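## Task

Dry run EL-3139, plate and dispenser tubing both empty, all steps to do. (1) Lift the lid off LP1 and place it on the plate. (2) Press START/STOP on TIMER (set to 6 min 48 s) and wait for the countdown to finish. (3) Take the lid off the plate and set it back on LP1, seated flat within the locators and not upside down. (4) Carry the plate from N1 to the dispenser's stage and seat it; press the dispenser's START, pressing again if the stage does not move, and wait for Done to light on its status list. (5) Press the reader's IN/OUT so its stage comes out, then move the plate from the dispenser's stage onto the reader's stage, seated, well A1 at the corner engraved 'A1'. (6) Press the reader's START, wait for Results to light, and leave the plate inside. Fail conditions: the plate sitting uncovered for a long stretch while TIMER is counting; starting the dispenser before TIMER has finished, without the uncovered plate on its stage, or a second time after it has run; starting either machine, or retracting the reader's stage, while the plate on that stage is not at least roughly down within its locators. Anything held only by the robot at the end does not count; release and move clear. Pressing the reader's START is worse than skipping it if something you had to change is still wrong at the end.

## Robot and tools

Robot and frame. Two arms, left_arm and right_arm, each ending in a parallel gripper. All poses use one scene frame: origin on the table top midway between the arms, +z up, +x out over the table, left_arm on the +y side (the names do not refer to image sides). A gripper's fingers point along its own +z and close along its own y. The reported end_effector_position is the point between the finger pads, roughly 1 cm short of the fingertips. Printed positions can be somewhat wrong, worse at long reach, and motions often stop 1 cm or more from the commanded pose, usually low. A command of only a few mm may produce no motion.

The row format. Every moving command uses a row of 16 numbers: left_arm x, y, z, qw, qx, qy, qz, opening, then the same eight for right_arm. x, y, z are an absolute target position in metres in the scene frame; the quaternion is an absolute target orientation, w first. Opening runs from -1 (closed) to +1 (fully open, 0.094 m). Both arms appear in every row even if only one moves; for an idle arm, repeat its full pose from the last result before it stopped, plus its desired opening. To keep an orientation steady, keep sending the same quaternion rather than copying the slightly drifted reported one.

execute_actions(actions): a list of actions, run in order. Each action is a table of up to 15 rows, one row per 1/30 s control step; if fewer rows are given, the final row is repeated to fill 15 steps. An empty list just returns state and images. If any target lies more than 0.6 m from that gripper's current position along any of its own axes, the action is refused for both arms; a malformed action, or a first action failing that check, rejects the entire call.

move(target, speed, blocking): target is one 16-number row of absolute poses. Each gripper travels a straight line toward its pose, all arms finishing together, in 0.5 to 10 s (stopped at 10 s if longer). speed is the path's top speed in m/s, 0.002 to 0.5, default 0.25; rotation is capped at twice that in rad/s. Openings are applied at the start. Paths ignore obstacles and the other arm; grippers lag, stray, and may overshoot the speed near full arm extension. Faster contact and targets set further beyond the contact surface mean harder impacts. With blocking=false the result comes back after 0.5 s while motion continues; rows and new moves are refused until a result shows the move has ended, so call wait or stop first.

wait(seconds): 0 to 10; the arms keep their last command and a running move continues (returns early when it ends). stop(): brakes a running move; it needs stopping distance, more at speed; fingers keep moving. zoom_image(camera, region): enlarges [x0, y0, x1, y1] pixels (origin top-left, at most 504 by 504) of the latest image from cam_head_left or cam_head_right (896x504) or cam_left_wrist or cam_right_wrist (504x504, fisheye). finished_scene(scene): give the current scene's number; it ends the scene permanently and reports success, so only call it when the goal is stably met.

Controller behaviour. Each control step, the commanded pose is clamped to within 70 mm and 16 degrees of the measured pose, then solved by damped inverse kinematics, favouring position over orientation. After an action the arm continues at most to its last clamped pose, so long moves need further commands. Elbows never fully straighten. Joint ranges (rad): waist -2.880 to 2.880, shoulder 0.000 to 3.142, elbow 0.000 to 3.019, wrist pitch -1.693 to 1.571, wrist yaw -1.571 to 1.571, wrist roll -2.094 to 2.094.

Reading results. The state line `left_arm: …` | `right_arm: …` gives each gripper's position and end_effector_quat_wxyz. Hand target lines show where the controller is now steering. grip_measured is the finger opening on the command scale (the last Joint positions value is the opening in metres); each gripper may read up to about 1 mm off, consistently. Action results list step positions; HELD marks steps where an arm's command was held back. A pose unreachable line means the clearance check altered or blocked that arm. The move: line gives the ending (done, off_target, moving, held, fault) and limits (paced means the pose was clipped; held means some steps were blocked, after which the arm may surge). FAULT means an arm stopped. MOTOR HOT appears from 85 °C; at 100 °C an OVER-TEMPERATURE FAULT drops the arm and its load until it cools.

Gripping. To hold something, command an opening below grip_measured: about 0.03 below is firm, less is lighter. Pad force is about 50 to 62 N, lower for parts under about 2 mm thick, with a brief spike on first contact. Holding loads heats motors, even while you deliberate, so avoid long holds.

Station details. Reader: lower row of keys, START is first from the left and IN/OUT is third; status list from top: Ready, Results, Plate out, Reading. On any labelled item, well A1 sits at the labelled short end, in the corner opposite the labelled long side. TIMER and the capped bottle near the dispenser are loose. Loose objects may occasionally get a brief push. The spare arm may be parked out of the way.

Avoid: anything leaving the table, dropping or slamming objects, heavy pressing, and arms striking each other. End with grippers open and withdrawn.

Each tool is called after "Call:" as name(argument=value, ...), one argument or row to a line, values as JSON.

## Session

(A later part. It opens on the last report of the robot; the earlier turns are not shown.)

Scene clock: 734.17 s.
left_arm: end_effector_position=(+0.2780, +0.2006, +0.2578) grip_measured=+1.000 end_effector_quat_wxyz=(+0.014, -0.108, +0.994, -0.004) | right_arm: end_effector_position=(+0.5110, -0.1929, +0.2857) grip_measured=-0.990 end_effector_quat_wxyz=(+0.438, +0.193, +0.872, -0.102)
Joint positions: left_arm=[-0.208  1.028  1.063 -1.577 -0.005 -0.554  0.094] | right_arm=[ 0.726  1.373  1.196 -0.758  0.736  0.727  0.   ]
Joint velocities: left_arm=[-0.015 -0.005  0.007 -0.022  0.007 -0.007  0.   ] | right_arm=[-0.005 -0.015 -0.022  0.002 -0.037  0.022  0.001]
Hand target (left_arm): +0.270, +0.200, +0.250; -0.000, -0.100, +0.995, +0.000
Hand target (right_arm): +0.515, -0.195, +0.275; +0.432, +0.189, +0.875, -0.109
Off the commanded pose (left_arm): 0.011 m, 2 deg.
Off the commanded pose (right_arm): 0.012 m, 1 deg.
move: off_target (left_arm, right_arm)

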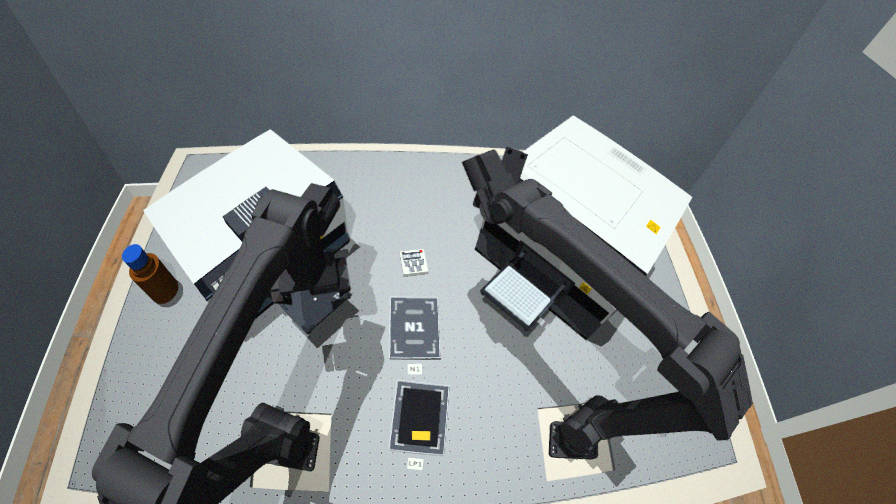

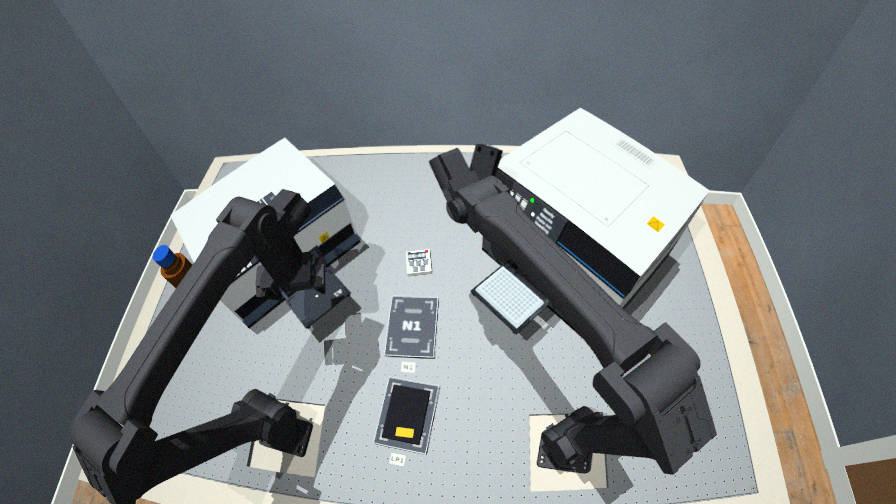

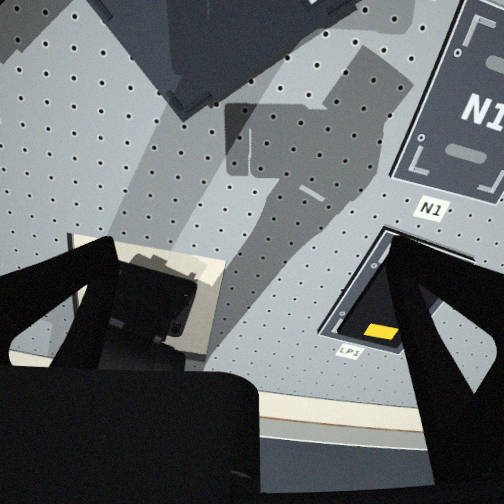

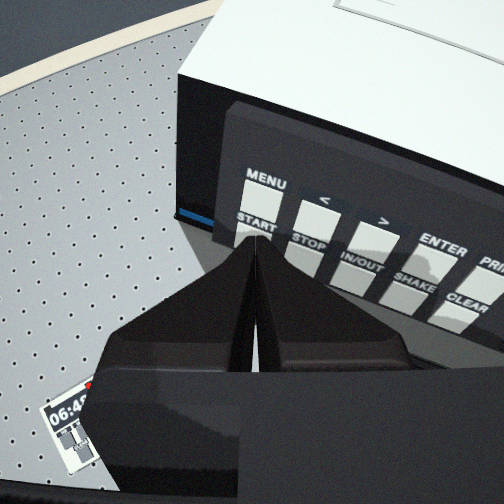

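Call:
move(
  target=[0.27,0.2,0.25,0,-0.1,0.995,0,1,0.523,-0.199,0.253,0.432,0.189,0.875,-0.109,-1],
  speed=0.04,
)

Call:
move(
  target=[0.27,0.2,0.25,0,-0.1,0.995,0,1,0.43,-0.17,0.36,0.46,0.189,0.86,-0.109,-1],
  speed=0.15,
)

Call:
wait(
  seconds=10,
)

Scene clock: 738.10 s.
left_arm: end_effector_position=(+0.2780, +0.2006, +0.2578) grip_measured=+1.000 end_effector_quat_wxyz=(+0.014, -0.108, +0.994, -0.004) | right_arm: end_effector_position=(+0.5157, -0.1916, +0.2740) grip_measured=-0.990 end_effector_quat_wxyz=(+0.444, +0.192, +0.870, -0.092)
Joint positions: left_arm=[-0.208  1.028  1.063 -1.577 -0.005 -0.554  0.094] | right_arm=[ 0.72   1.379  1.163 -0.686  0.723  0.71   0.   ]
Joint velocities: left_arm=[-0.005 -0.005 -0.002 -0.022  0.007  0.037  0.   ] | right_arm=[ 0.005 -0.015 -0.012  0.002 -0.081 -0.051 -0.001]
Hand target (left_arm): +0.270, +0.200, +0.250; -0.000, -0.100, +0.995, +0.000
Hand target (right_arm): +0.521, -0.199, +0.253; +0.432, +0.189, +0.875, -0.109
Off the commanded pose (left_arm): 0.011 m, 2 deg.
Off the commanded pose (right_arm): 0.023 m, 2 deg.
move: off_target (left_arm, right_arm)

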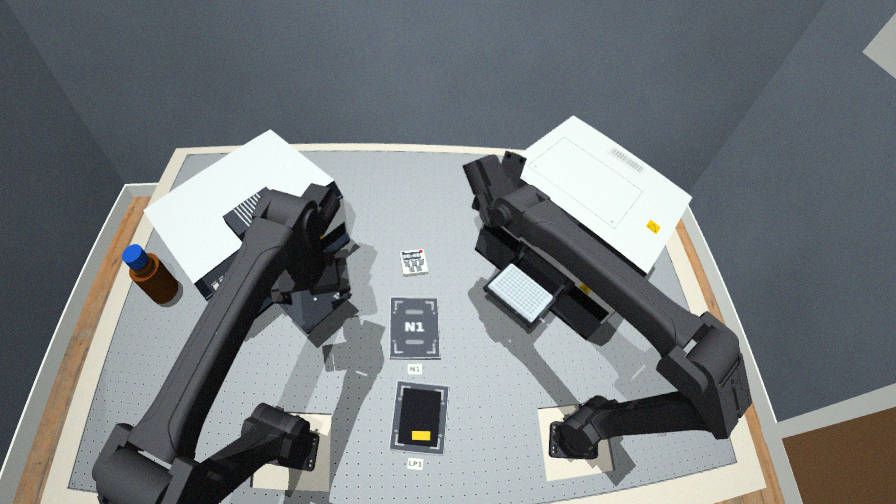

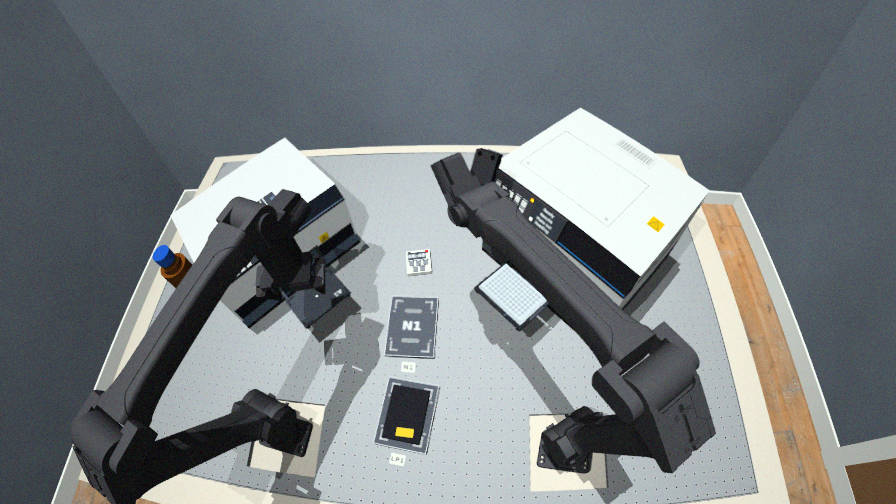

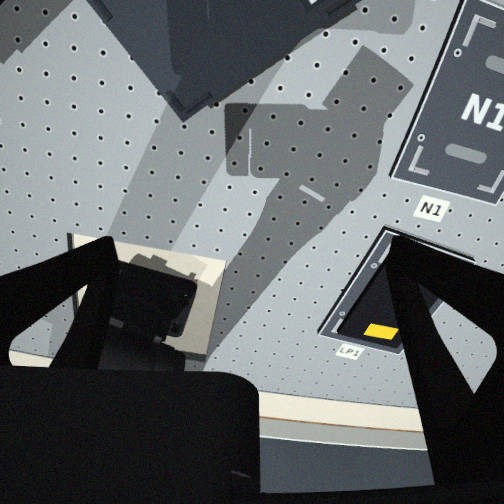

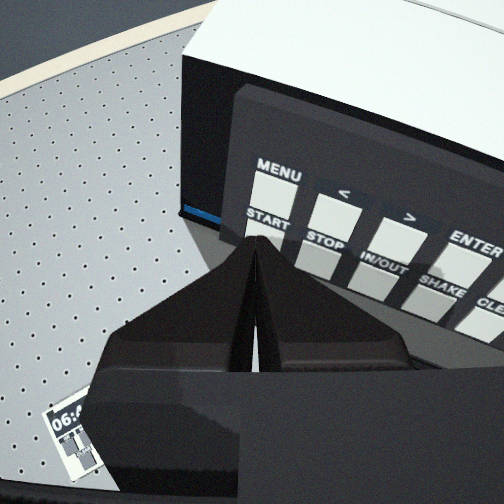

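Scene clock: 739.37 s.
left_arm: end_effector_position=(+0.2780, +0.2006, +0.2578) grip_measured=+1.000 end_effector_quat_wxyz=(+0.014, -0.108, +0.994, -0.004) | right_arm: end_effector_position=(+0.4280, -0.1752, +0.3418) grip_measured=-0.990 end_effector_quat_wxyz=(+0.452, +0.177, +0.865, -0.125)
Joint positions: left_arm=[-0.208  1.028  1.063 -1.577 -0.005 -0.554  0.094] | right_arm=[ 0.895  1.231  1.211 -1.041  0.874  0.872  0.   ]
Joint velocities: left_arm=[-0.005 -0.005  0.007  0.007  0.037 -0.066  0.   ] | right_arm=[ 0.005  0.005  0.002 -0.007  0.037 -0.081  0.   ]
Hand target (left_arm): +0.270, +0.200, +0.250; -0.000, -0.100, +0.995, +0.000
Hand target (right_arm): +0.432, -0.169, +0.361; +0.463, +0.188, +0.859, -0.110
Off the commanded pose (left_arm): 0.011 m, 2 deg.
Off the commanded pose (right_arm): 0.019 m, 3 deg.
move: off_target (left_arm, right_arm)

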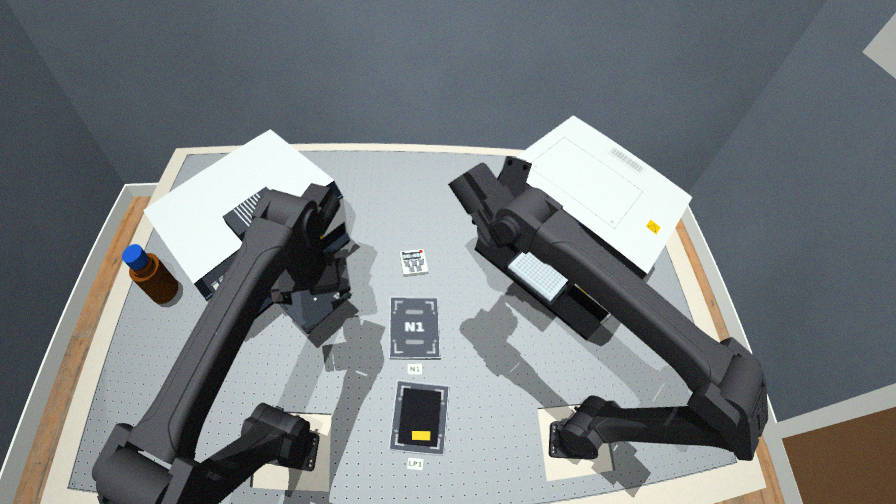

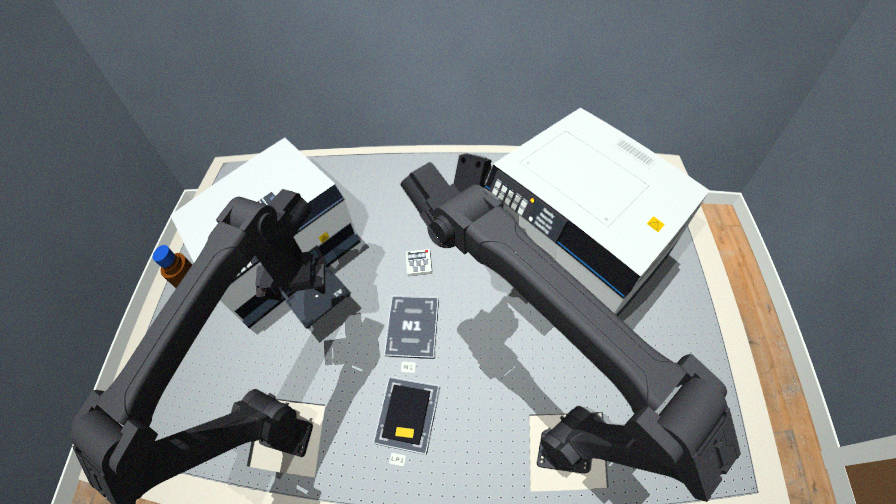

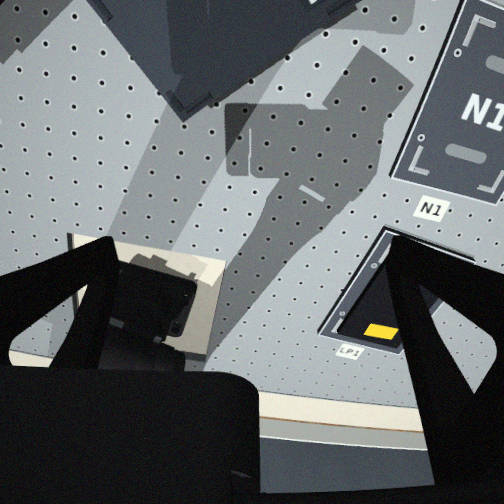

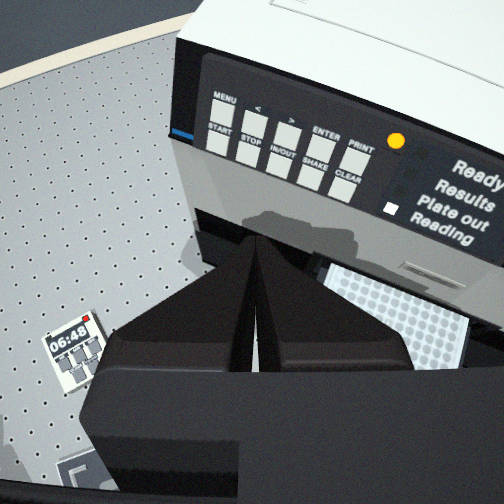

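Scene clock: 749.37 s.
left_arm: end_effector_position=(+0.2780, +0.2006, +0.2578) grip_measured=+1.000 end_effector_quat_wxyz=(+0.014, -0.108, +0.994, -0.004) | right_arm: end_effector_position=(+0.4279, -0.1752, +0.3418) grip_measured=-0.990 end_effector_quat_wxyz=(+0.452, +0.178, +0.865, -0.124)
Joint positions: left_arm=[-0.208  1.028  1.063 -1.577 -0.005 -0.554  0.094] | right_arm=[ 0.895  1.231  1.211 -1.041  0.874  0.876  0.   ]
Joint velocities: left_arm=[ 0.005 -0.005  0.012 -0.012 -0.037 -0.007  0.   ] | right_arm=[-0.015  0.005  0.002 -0.022  0.022 -0.007  0.002]
Hand target (left_arm): +0.270, +0.200, +0.250; -0.000, -0.100, +0.995, +0.000
Hand target (right_arm): +0.432, -0.169, +0.361; +0.463, +0.188, +0.859, -0.110
Off the commanded pose (left_arm): 0.011 m, 2 deg.
Off the commanded pose (right_arm): 0.019 m, 2 deg.
wait: 10.00 s; at rest by 0.17 s

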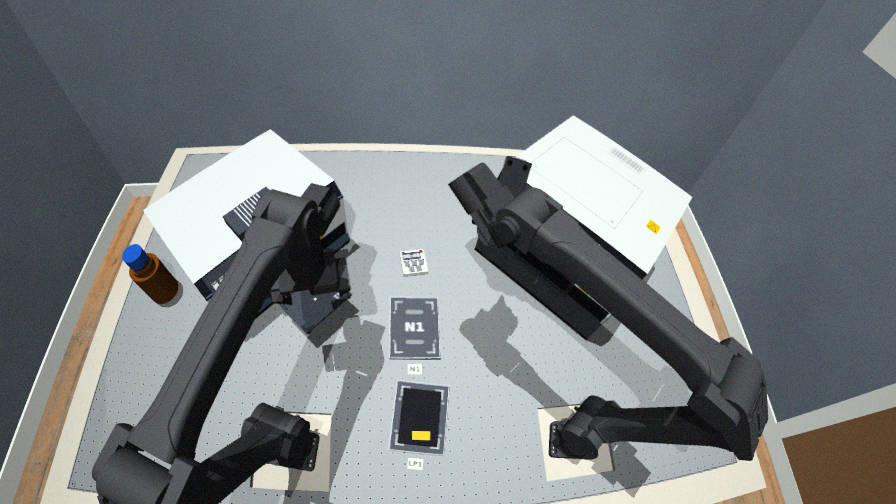

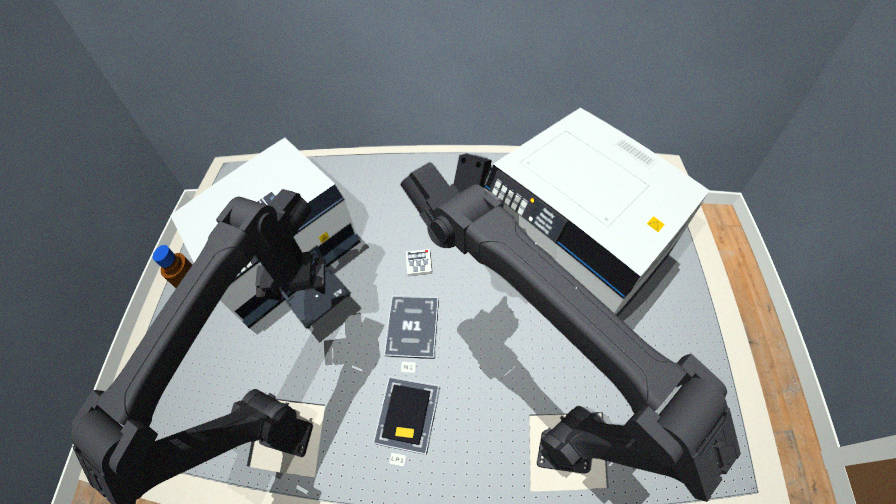

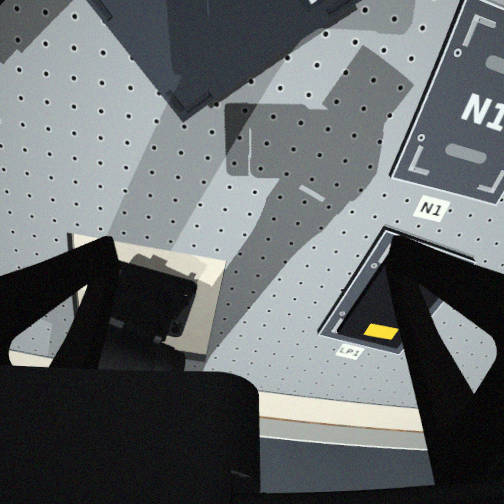

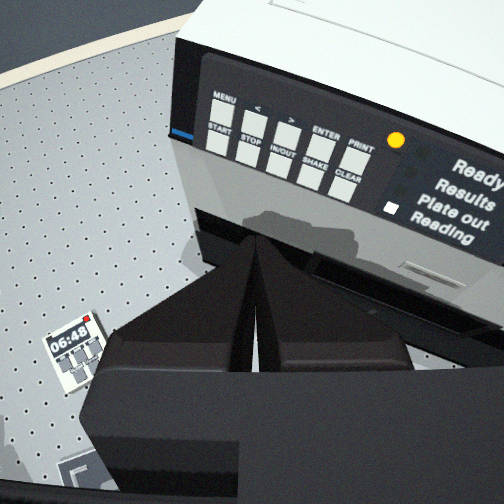

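Call:
wait(
  seconds=10,
)

Scene clock: 760.90 s.
left_arm: end_effector_position=(+0.2780, +0.2006, +0.2578) grip_measured=+1.000 end_effector_quat_wxyz=(+0.014, -0.108, +0.994, -0.004) | right_arm: end_effector_position=(+0.4279, -0.1752, +0.3418) grip_measured=-0.990 end_effector_quat_wxyz=(+0.452, +0.178, +0.865, -0.124)
Joint positions: left_arm=[-0.208  1.028  1.063 -1.577 -0.005 -0.554  0.094] | right_arm=[ 0.895  1.231  1.211 -1.041  0.874  0.876  0.   ]
Joint velocities: left_arm=[ 0.005 -0.015  0.002  0.007 -0.051 -0.081  0.   ] | right_arm=[-0.015 -0.005  0.002  0.007  0.11  -0.051  0.   ]
Hand target (left_arm): +0.270, +0.200, +0.250; -0.000, -0.100, +0.995, +0.000
Hand target (right_arm): +0.432, -0.169, +0.361; +0.463, +0.188, +0.859, -0.110
Off the commanded pose (left_arm): 0.011 m, 2 deg.
Off the commanded pose (right_arm): 0.019 m, 2 deg.
wait: 10.00 s; at rest from the start

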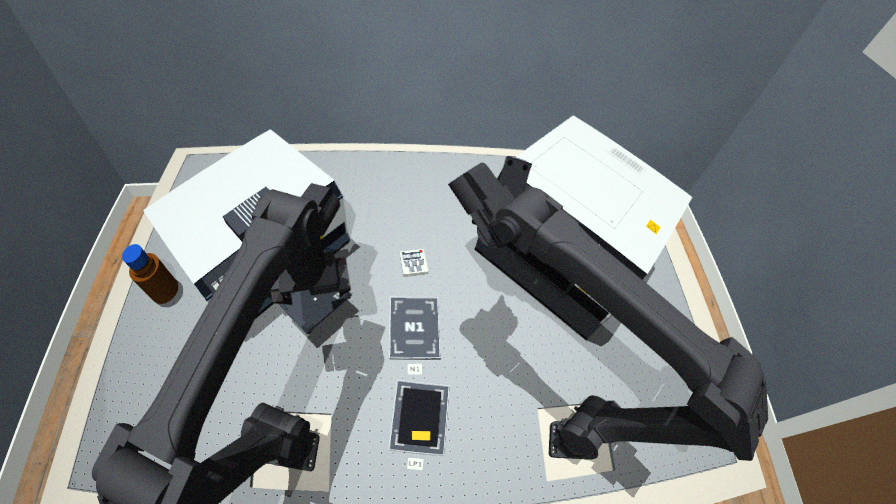

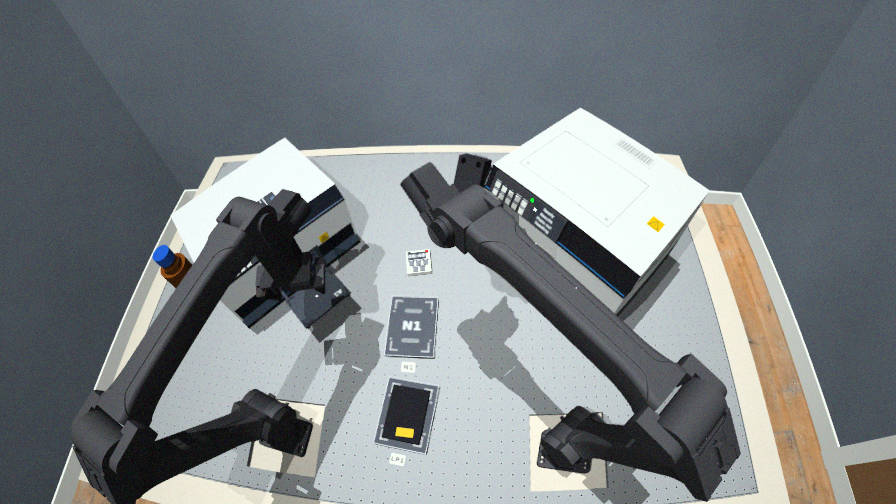

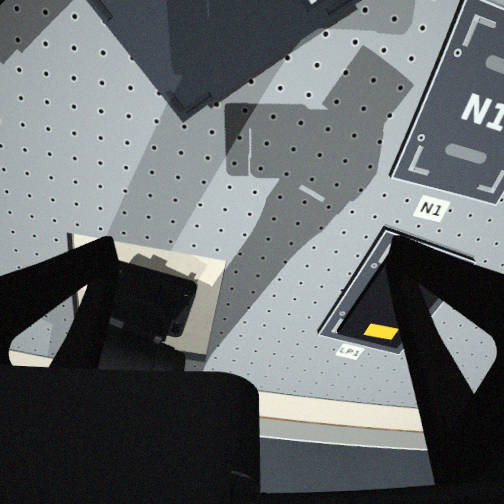

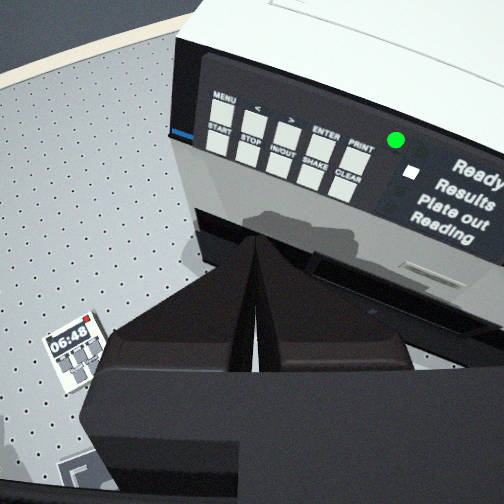

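Call:
finished_scene(
  scene=2,
)

The scene is finished: the task was done.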